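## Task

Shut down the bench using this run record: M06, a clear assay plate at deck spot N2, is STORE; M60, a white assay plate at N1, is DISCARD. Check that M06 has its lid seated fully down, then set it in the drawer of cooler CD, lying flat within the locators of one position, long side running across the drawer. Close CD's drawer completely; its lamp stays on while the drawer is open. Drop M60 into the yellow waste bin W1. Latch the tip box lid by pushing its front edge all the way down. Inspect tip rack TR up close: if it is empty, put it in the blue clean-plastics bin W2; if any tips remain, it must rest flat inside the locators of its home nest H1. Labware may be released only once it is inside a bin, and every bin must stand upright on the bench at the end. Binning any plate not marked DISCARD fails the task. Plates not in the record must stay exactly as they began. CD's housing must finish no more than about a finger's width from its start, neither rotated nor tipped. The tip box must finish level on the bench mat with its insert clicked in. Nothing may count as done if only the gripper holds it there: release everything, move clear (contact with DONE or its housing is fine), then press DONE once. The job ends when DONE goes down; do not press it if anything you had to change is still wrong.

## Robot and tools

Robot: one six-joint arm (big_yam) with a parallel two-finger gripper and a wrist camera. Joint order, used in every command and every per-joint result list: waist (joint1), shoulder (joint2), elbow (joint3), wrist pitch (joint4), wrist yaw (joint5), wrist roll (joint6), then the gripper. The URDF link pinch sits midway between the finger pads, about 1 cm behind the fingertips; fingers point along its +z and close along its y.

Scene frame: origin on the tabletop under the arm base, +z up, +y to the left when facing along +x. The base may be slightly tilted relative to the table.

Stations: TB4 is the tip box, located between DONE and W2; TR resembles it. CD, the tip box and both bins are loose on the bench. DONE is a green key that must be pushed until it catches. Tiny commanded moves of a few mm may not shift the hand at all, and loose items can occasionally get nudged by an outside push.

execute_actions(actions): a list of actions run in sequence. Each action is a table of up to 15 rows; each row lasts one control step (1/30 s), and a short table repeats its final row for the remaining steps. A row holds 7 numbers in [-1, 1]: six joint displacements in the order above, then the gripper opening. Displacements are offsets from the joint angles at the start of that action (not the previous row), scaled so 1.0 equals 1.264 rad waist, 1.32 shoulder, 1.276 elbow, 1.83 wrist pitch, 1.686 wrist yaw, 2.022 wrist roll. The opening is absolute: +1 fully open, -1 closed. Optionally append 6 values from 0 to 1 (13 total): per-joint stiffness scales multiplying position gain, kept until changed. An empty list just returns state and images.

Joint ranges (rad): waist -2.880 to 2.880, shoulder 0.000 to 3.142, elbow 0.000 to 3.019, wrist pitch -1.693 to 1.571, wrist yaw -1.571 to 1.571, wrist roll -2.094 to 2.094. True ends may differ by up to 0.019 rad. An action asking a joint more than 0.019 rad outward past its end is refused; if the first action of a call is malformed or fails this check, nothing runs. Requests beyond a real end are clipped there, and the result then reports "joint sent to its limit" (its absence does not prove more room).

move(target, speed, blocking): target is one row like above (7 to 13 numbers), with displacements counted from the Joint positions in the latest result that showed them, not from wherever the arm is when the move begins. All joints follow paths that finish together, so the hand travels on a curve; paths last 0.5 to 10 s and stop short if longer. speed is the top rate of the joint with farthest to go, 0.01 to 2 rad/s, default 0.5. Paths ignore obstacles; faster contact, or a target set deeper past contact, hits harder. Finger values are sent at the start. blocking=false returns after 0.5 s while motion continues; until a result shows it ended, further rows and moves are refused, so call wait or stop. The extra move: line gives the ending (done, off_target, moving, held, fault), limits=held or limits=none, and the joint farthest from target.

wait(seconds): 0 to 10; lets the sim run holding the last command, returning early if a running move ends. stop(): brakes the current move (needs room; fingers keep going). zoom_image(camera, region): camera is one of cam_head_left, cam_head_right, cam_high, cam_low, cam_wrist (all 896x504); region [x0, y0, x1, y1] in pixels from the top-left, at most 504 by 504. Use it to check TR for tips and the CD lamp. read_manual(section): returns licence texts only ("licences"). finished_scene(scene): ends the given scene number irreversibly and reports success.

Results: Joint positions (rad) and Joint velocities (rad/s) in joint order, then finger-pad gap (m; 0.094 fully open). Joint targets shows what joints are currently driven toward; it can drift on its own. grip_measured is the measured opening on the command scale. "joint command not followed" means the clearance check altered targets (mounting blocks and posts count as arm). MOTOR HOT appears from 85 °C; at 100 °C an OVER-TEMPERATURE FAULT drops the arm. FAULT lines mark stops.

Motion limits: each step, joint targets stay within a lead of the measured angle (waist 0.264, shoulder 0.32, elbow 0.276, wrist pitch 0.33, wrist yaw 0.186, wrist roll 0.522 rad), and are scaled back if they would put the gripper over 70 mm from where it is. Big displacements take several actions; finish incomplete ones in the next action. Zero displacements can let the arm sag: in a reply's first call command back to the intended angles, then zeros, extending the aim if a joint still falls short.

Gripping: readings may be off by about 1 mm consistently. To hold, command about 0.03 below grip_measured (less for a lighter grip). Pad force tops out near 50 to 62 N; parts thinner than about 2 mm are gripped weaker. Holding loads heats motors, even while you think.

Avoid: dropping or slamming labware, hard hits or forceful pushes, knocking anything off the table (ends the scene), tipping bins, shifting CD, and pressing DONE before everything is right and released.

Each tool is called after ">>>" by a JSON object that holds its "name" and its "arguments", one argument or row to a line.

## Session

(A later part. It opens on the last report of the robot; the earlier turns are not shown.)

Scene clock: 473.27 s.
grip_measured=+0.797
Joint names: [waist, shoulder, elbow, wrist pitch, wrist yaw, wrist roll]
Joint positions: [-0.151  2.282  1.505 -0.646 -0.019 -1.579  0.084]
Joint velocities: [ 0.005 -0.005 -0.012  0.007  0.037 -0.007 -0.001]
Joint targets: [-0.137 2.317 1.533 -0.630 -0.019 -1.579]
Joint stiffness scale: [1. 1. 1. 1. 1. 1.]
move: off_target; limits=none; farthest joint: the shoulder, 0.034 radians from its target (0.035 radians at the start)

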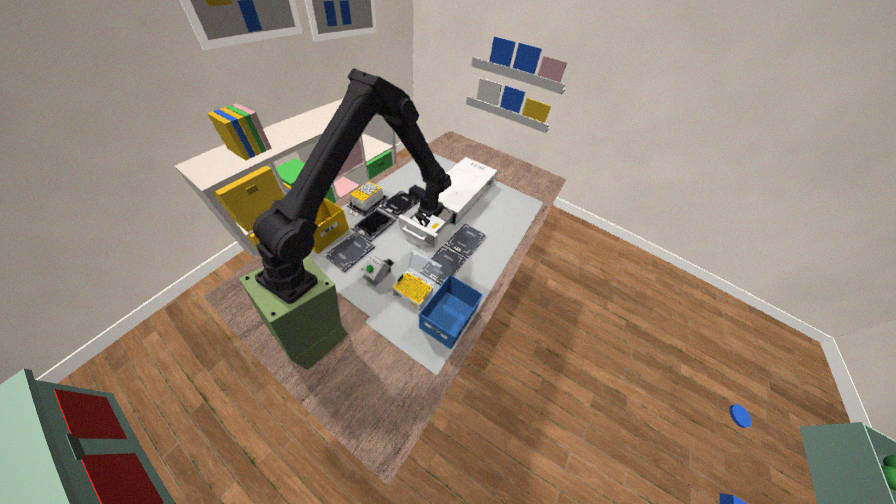

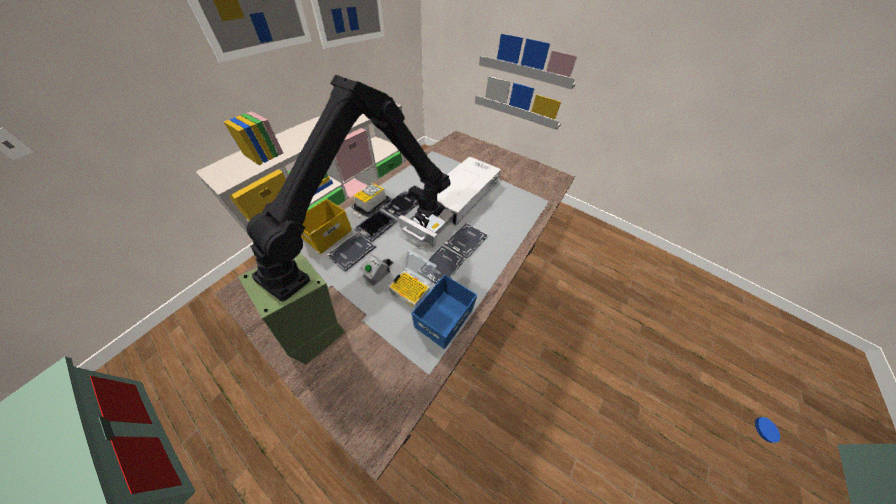

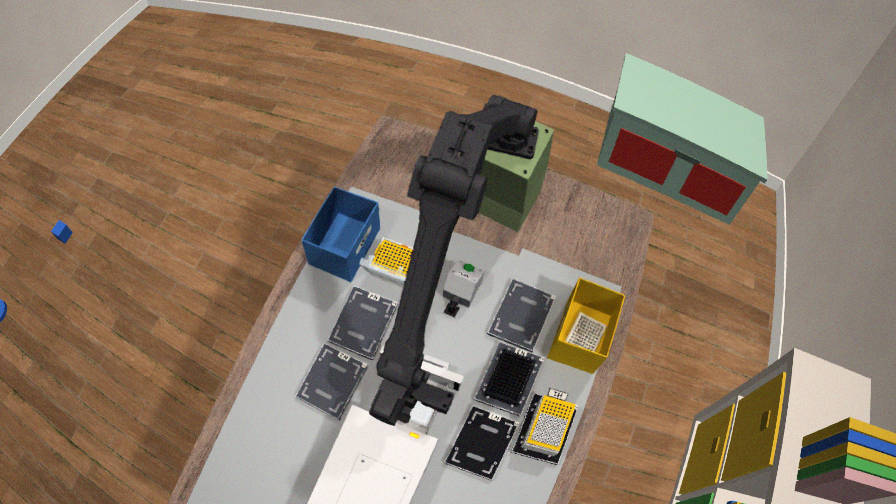

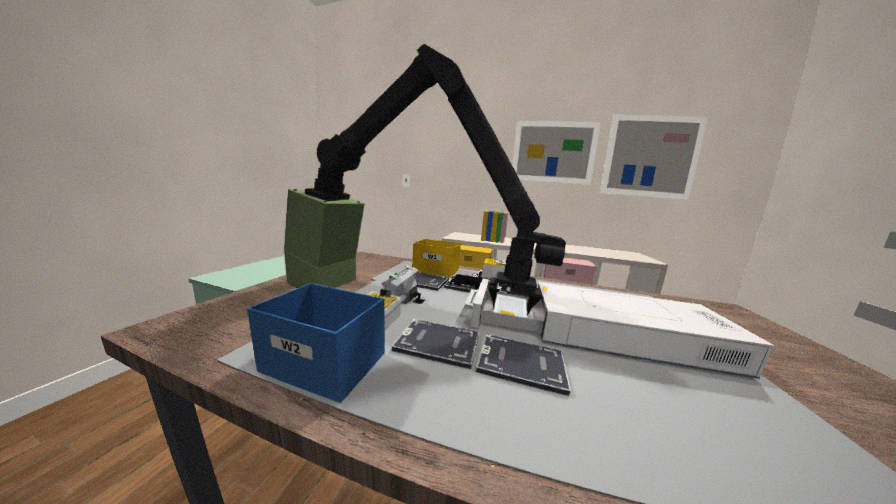

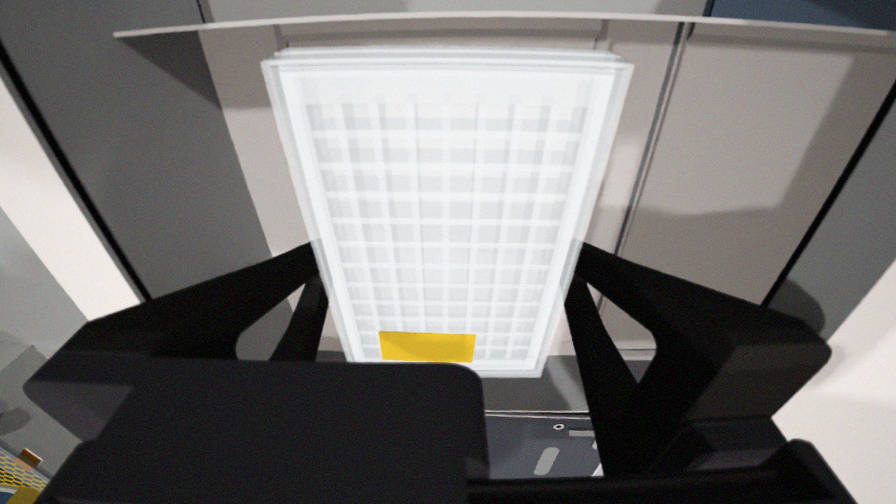

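>>> {"name": "move", "arguments": {
  "target": [0.0125,0.0,0.015,-0.012,0,0,0.772],
  "speed": 0.03
}}

>>> {"name": "zoom_image", "arguments": {
  "camera": "cam_wrist",
  "region": [220,10,460,90]
}}

>>> {"name": "zoom_image", "arguments": {
  "camera": "cam_wrist",
  "region": [460,10,700,90]
}}

Scene clock: 479.33 s.
grip_measured=+0.797
Joint names: [waist, shoulder, elbow, wrist pitch, wrist yaw, wrist roll]
Joint positions: [-0.15   2.282  1.505 -0.649 -0.018 -1.579  0.084]
Joint velocities: [-0.005 -0.005  0.002 -0.007 -0.037 -0.051  0.   ]
Joint targets: [-0.136 2.282 1.524 -0.668 -0.018 -1.579]
Joint stiffness scale: [1. 1. 1. 1. 1. 1.]
move: done; limits=none; farthest joint: the elbow, 0.019 radians from its target (0.019 radians at the start)

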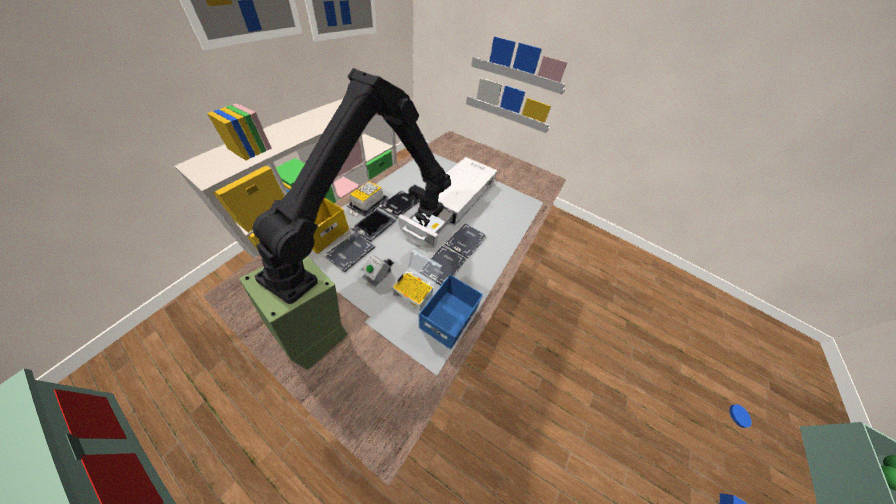

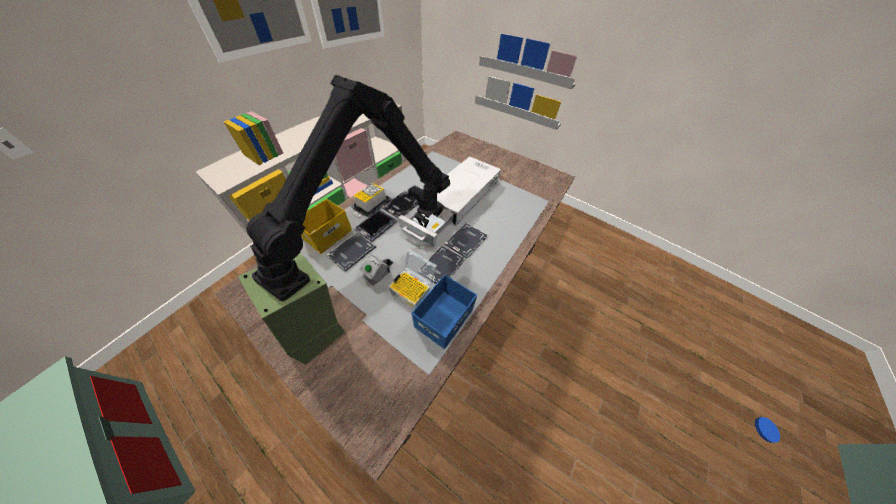

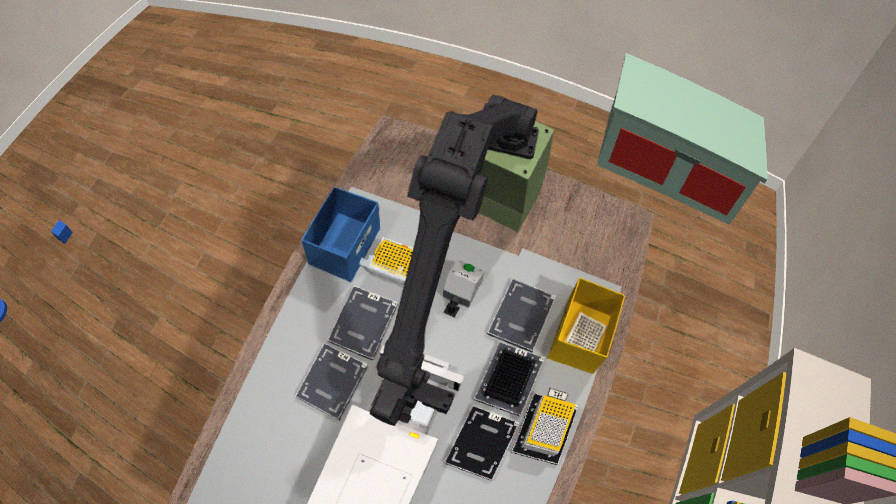

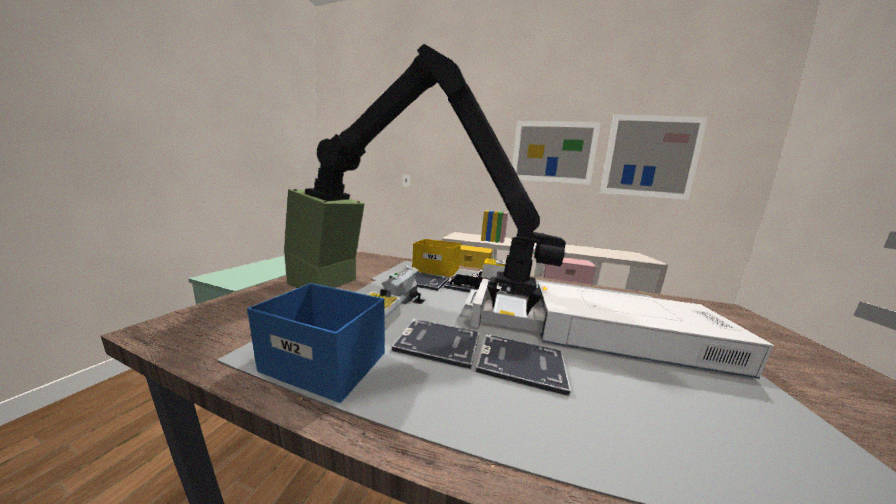

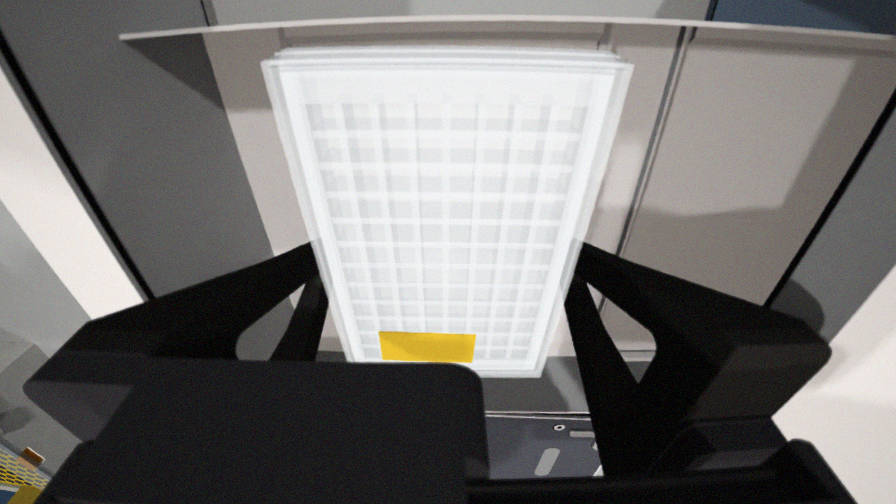

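Region (220, 10, 460, 90) of cam_wrist's 896x504 image, scaled by 2.100, with more detail than that image has.

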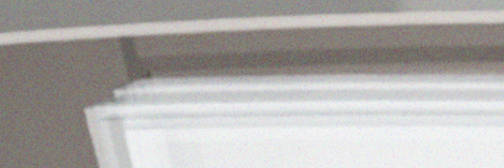

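Region (460, 10, 700, 90) of cam_wrist's 896x504 image, scaled by 2.100, with more detail than that image has.

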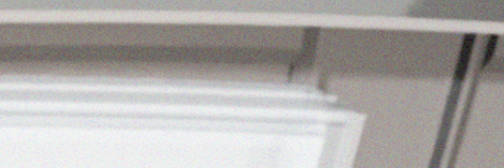

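>>> {"name": "execute_actions", "arguments": {
  "actions": []
}}

Scene clock: 494.63 s.
grip_measured=+0.797
Joint names: [waist, shoulder, elbow, wrist pitch, wrist yaw, wrist roll]
Joint positions: [-0.15   2.282  1.505 -0.649 -0.018 -1.579  0.084]
Joint velocities: [-0.005  0.005 -0.012  0.007 -0.007  0.007 -0.001]
Joint targets: [-0.136 2.282 1.524 -0.668 -0.018 -1.579]
Joint stiffness scale: [1. 1. 1. 1. 1. 1.]

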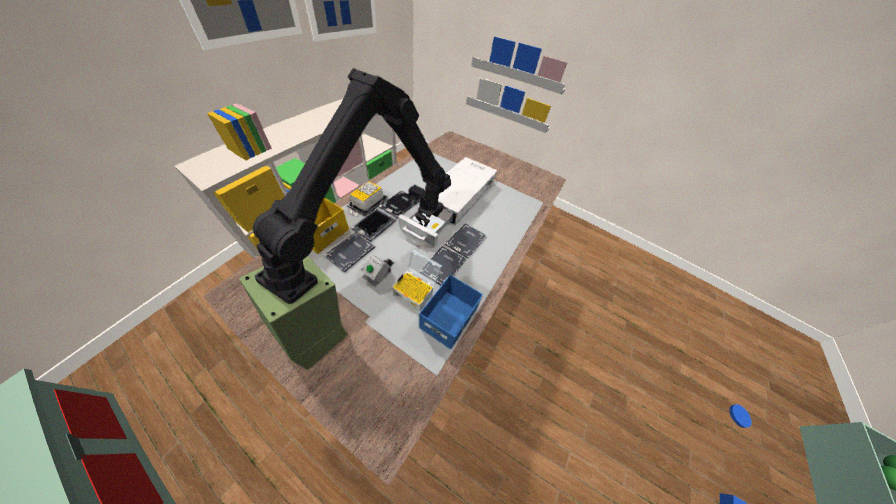

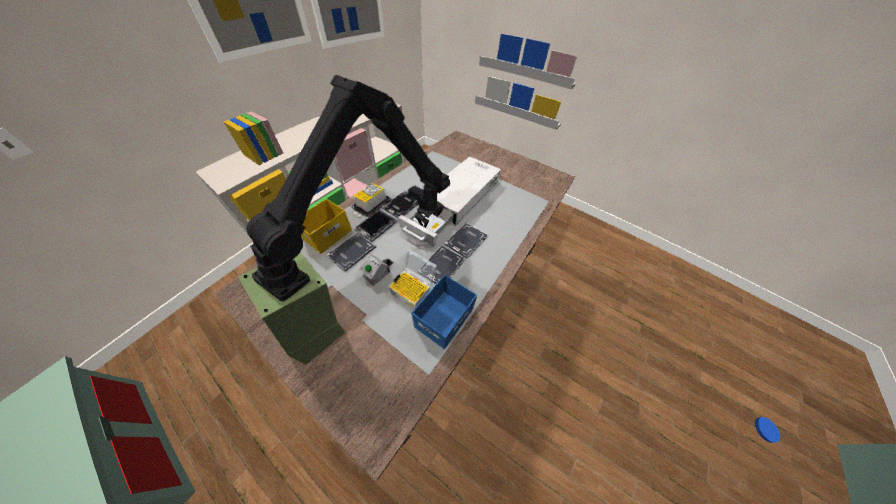

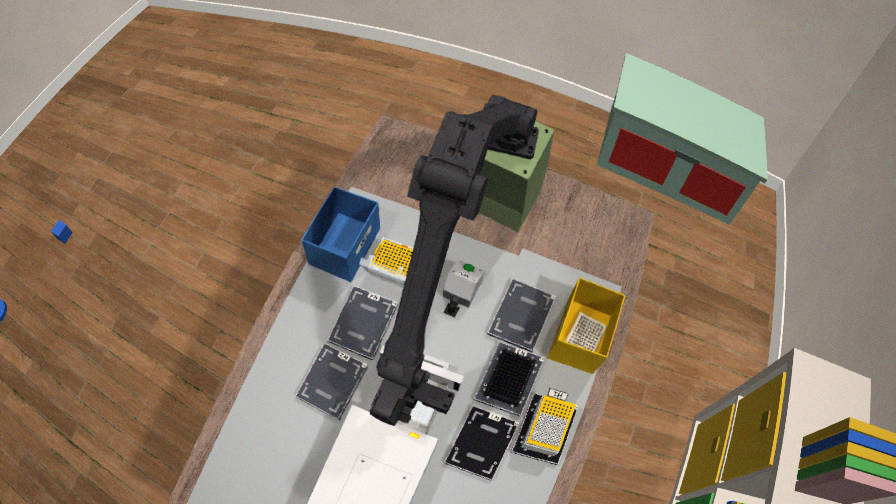

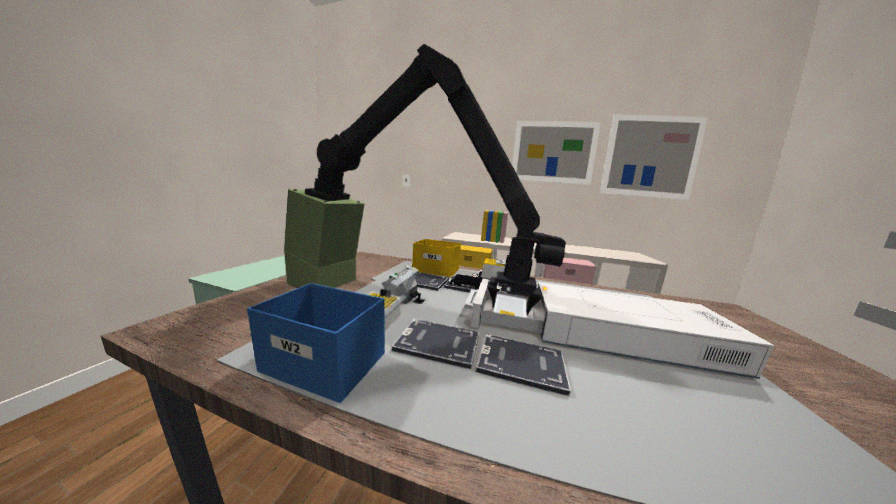

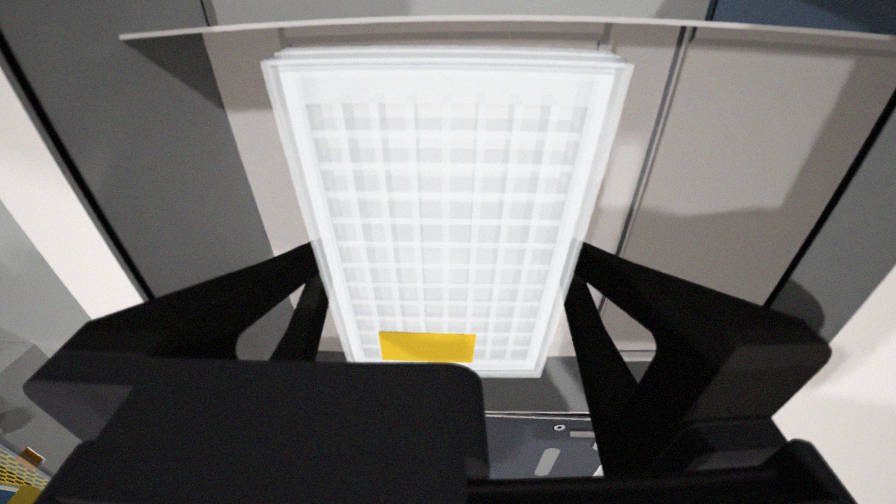

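>>> {"name": "execute_actions", "arguments": {
  "actions": [
    [[0.011,0,0.015,-0.01,0,0,0.8],[0.011,0,0.015,-0.01,0,0,0.8],[0.011,0,0.015,-0.01,0,0,0.81],[0.011,0,0.015,-0.01,0,0,0.81],[0.011,0,0.015,-0.01,0,0,0.82],[0.011,0,0.015,-0.01,0,0,0.83],[0.011,0,0.015,-0.01,0,0,0.85],[0.011,0,0.015,-0.01,0,0,0.9],[0.011,0,0.015,-0.01,0,0,1]]
  ]
}}

>>> {"name": "move", "arguments": {
  "target": [0,-0.11,0.03,-0.07,0,0,1],
  "speed": 0.2
}}

Scene clock: 499.40 s.
grip_measured=+1.000
Joint names: [waist, shoulder, elbow, wrist pitch, wrist yaw, wrist roll]
Joint positions: [-0.148  2.282  1.505 -0.652 -0.018 -1.579  0.094]
Joint velocities: [-0.005 -0.015 -0.002 -0.002 -0.081  0.022  0.   ]
Joint targets: [-0.136 2.282 1.524 -0.668 -0.018 -1.579]
Joint stiffness scale: [1. 1. 1. 1. 1. 1.]

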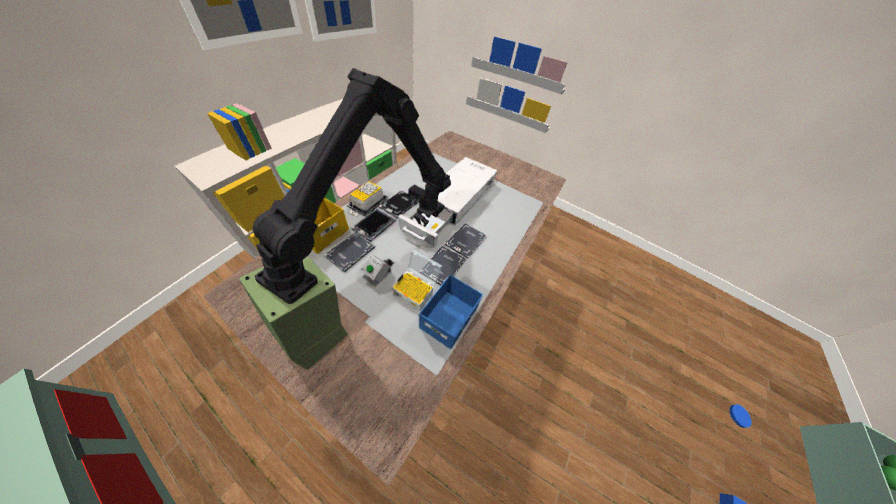

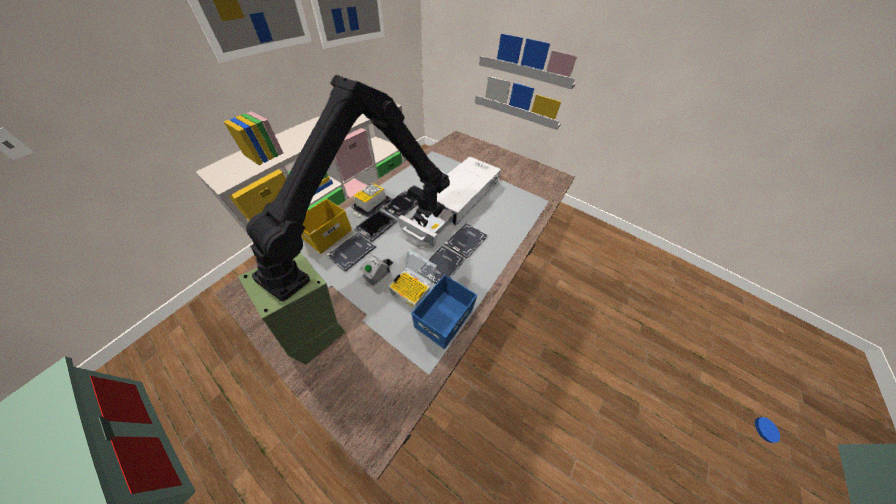

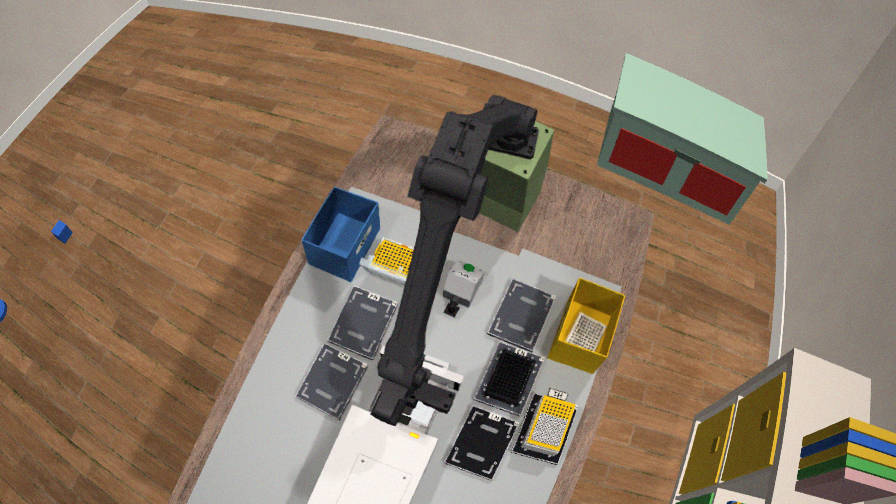

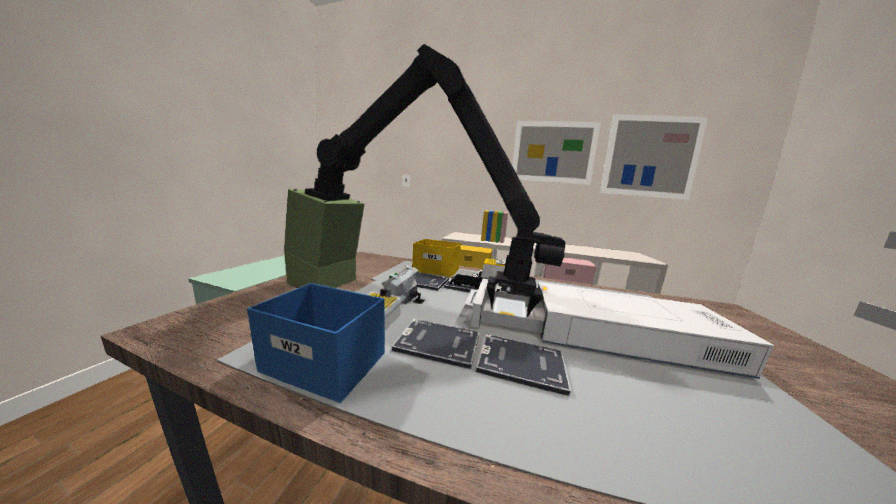

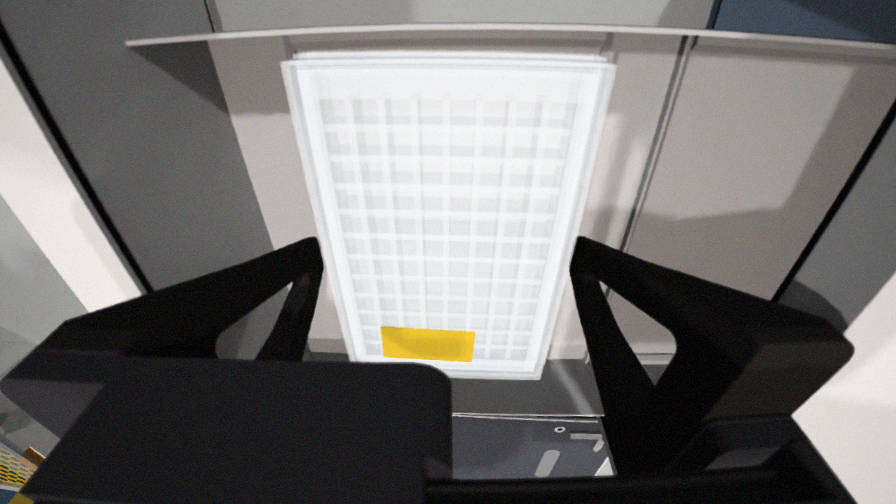

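Scene clock: 500.50 s.
grip_measured=+1.000
Joint names: [waist, shoulder, elbow, wrist pitch, wrist yaw, wrist roll]
Joint positions: [-0.148  2.136  1.515 -0.764 -0.018 -1.579  0.094]
Joint velocities: [ 0.015 -0.005  0.007 -0.012 -0.007 -0.022  0.   ]
Joint targets: [-0.148 2.137 1.543 -0.780 -0.018 -1.579]
Joint stiffness scale: [1. 1. 1. 1. 1. 1.]
move: off_target; limits=none; farthest joint: the elbow, 0.028 radians from its target (0.038 radians at the start)

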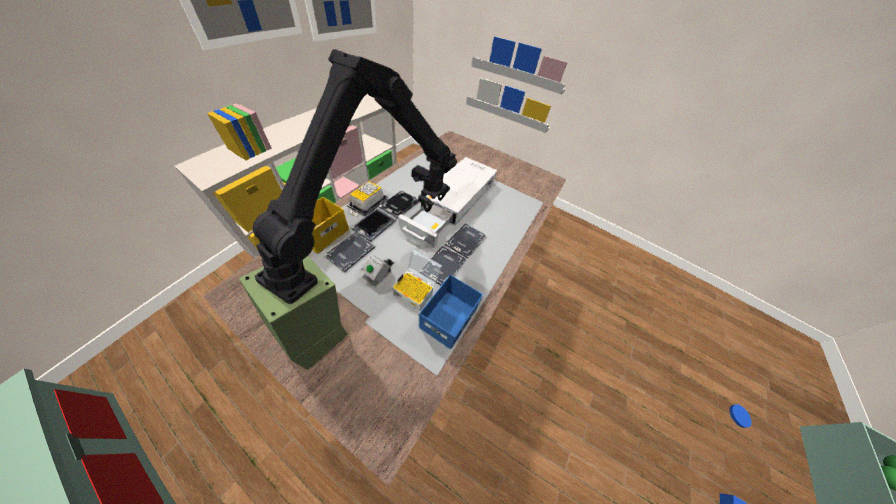

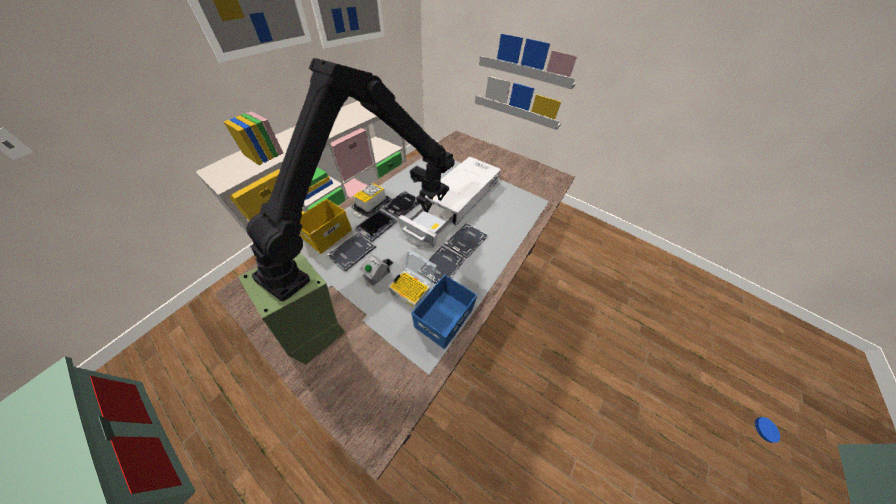

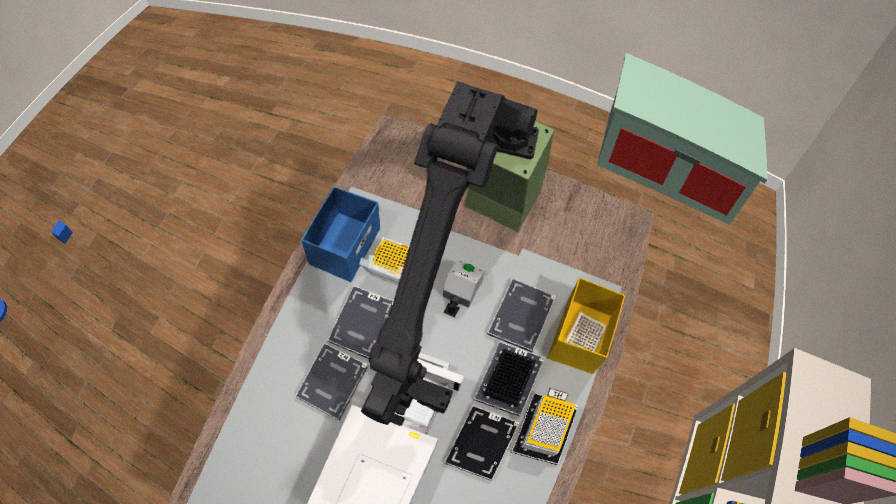

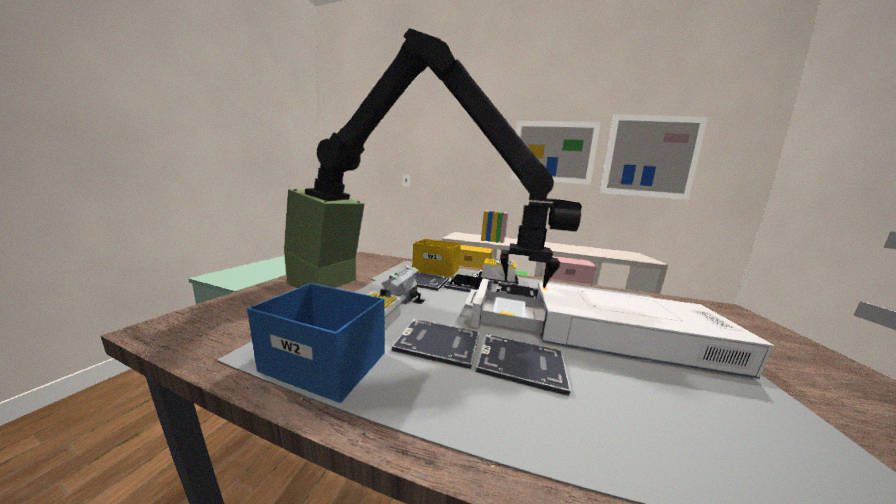

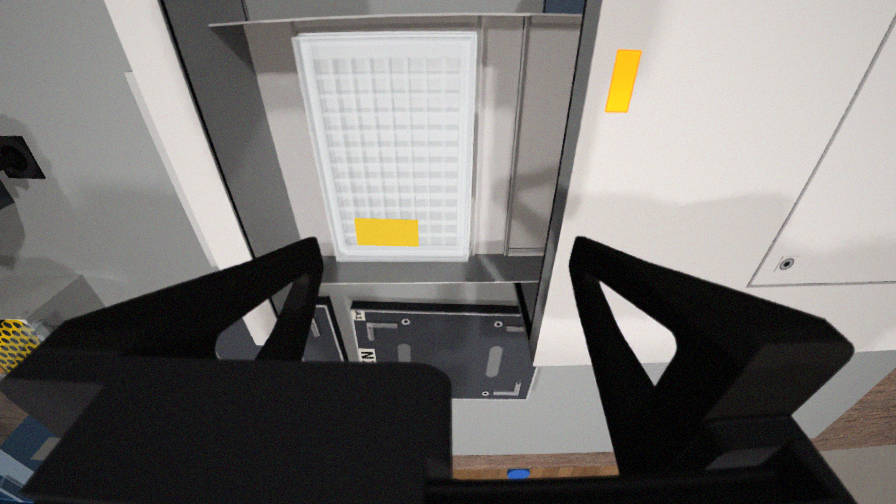

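>>> {"name": "zoom_image", "arguments": {
  "camera": "cam_wrist",
  "region": [200,0,600,300]
}}

>>> {"name": "zoom_image", "arguments": {
  "camera": "cam_low",
  "region": [440,240,600,350]
}}

Region (200, 0, 600, 300) of cam_wrist's 896x504 image, scaled by 1.260, with more detail than that image has; it fills the top 378 rows of this view, and the rest is white.

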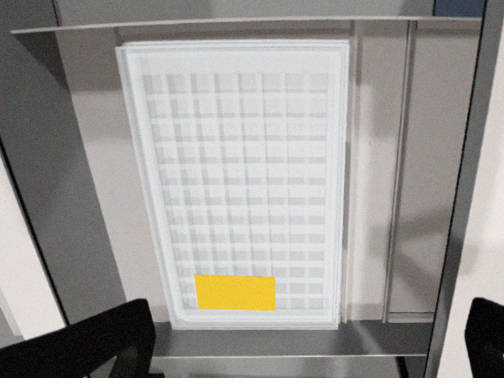

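Region (440, 240, 600, 350) of cam_low's 896x504 image, scaled by 3.150, with more detail than that image has; it fills the top 346 rows of this view, and the rest is white.

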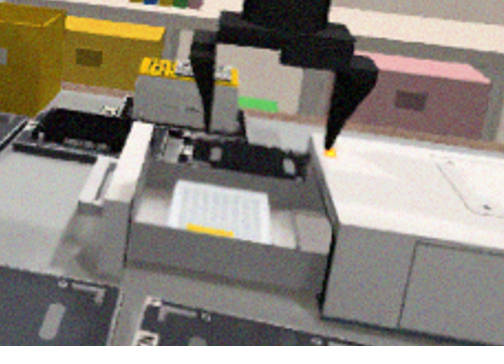

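>>> {"name": "move", "arguments": {
  "target": [0,-0.275,-0.447,0.098,0,0,-1],
  "speed": 0.5
}}

Scene clock: 512.57 s.
grip_measured=-0.988
Joint names: [waist, shoulder, elbow, wrist pitch, wrist yaw, wrist roll]
Joint positions: [-0.148  1.778  0.948 -0.601 -0.018 -1.579  0.001]
Joint velocities: [ 0.005 -0.024 -0.007 -0.032  0.051  0.022  0.   ]
Joint targets: [-0.148 1.773 0.945 -0.585 -0.018 -1.579]
Joint stiffness scale: [1. 1. 1. 1. 1. 1.]
move: done; limits=none; farthest joint: the wrist pitch, 0.017 radians from its target (0.179 radians at the start)

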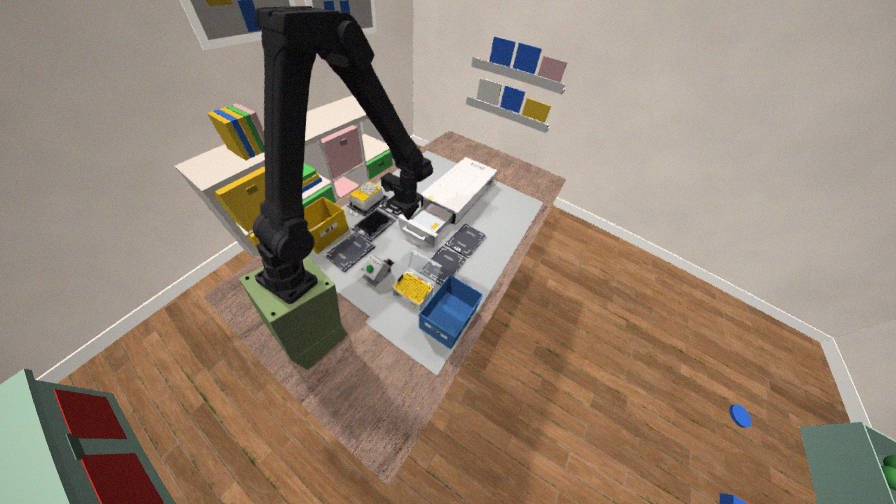

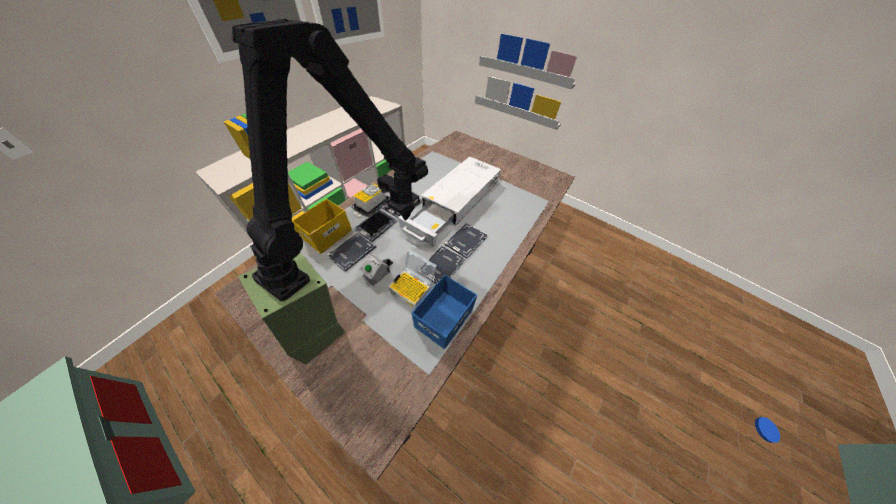

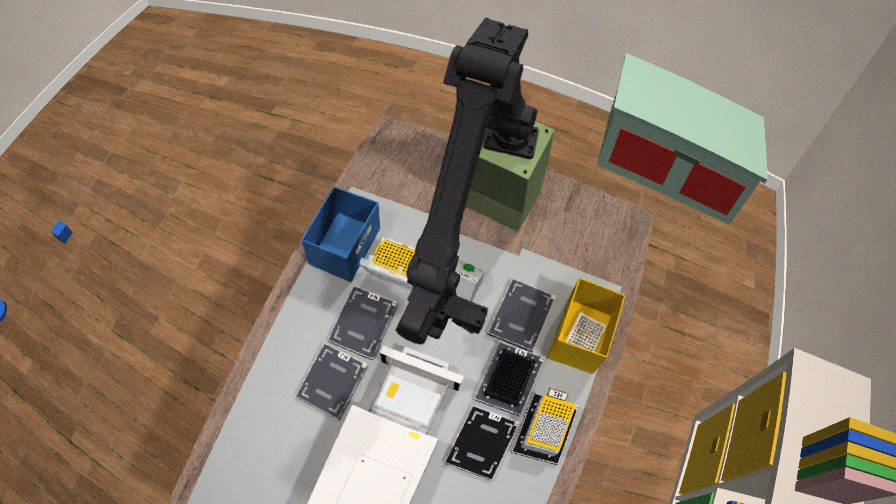

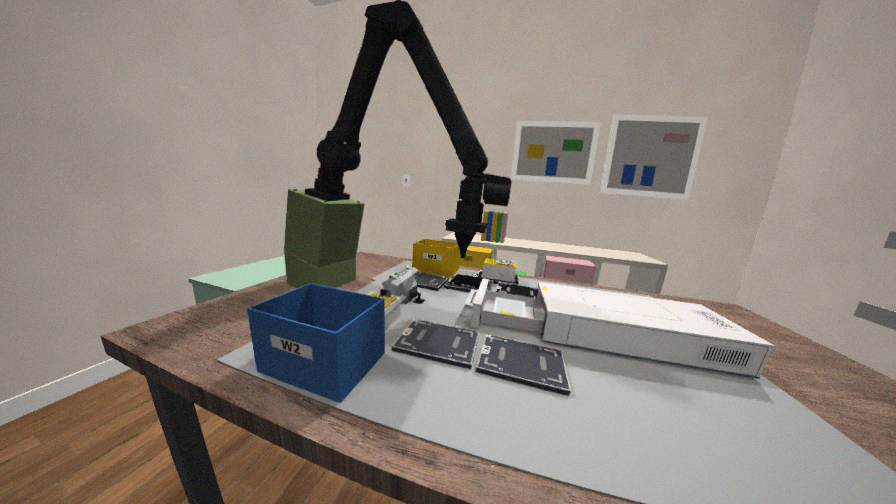

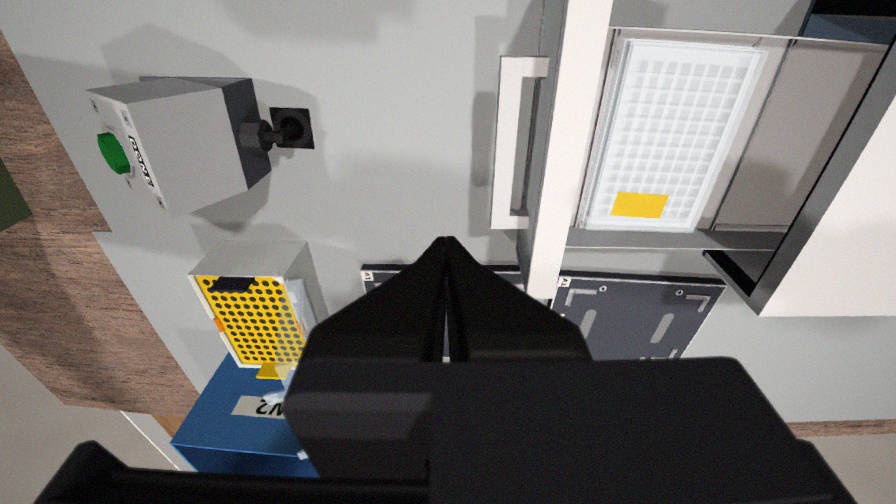

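>>> {"name": "move", "arguments": {
  "target": [0,0.197,0.043,0.123,0,0,-1],
  "speed": 0.3
}}

Scene clock: 515.90 s.
grip_measured=-0.988
Joint names: [waist, shoulder, elbow, wrist pitch, wrist yaw, wrist roll]
Joint positions: [-0.148  2.021  0.985 -0.393 -0.018 -1.579  0.001]
Joint velocities: [-0.005 -0.005  0.012 -0.002 -0.066 -0.007  0.002]
Joint targets: [-0.148 2.038 1.003 -0.376 -0.018 -1.579]
Joint stiffness scale: [1. 1. 1. 1. 1. 1.]
move: done; limits=none; farthest joint: the elbow, 0.018 radians from its target (0.055 radians at the start)

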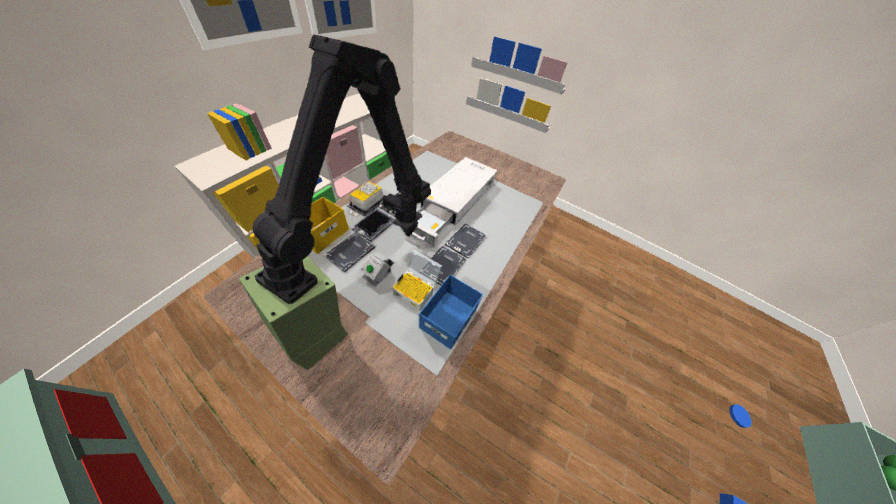

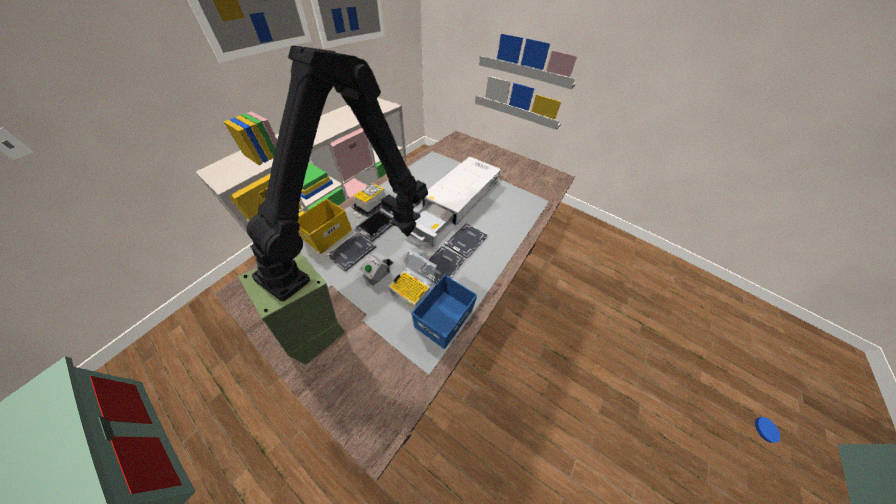

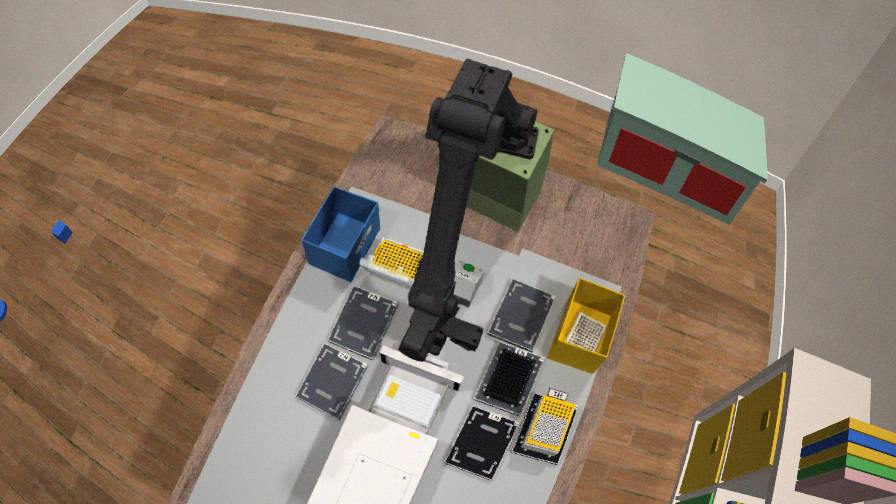

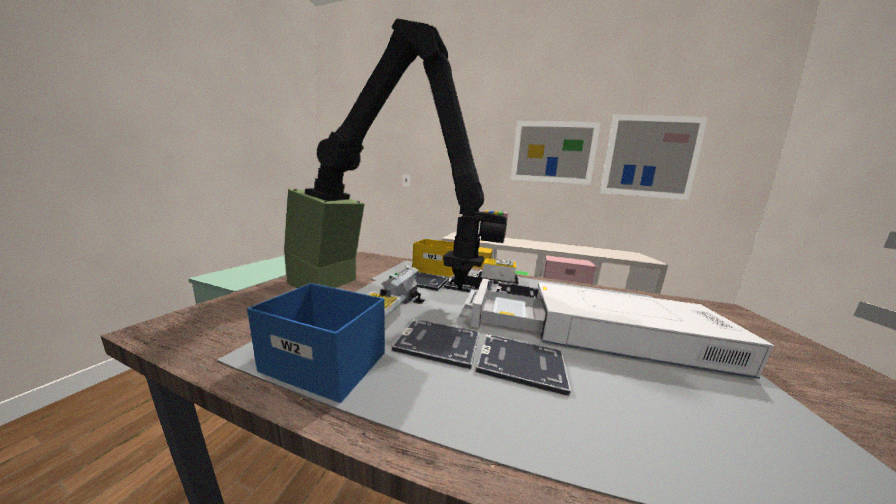

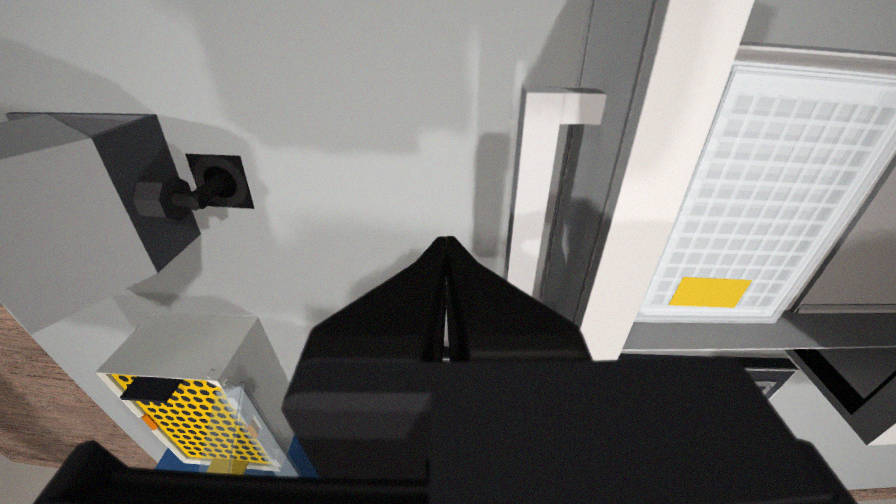

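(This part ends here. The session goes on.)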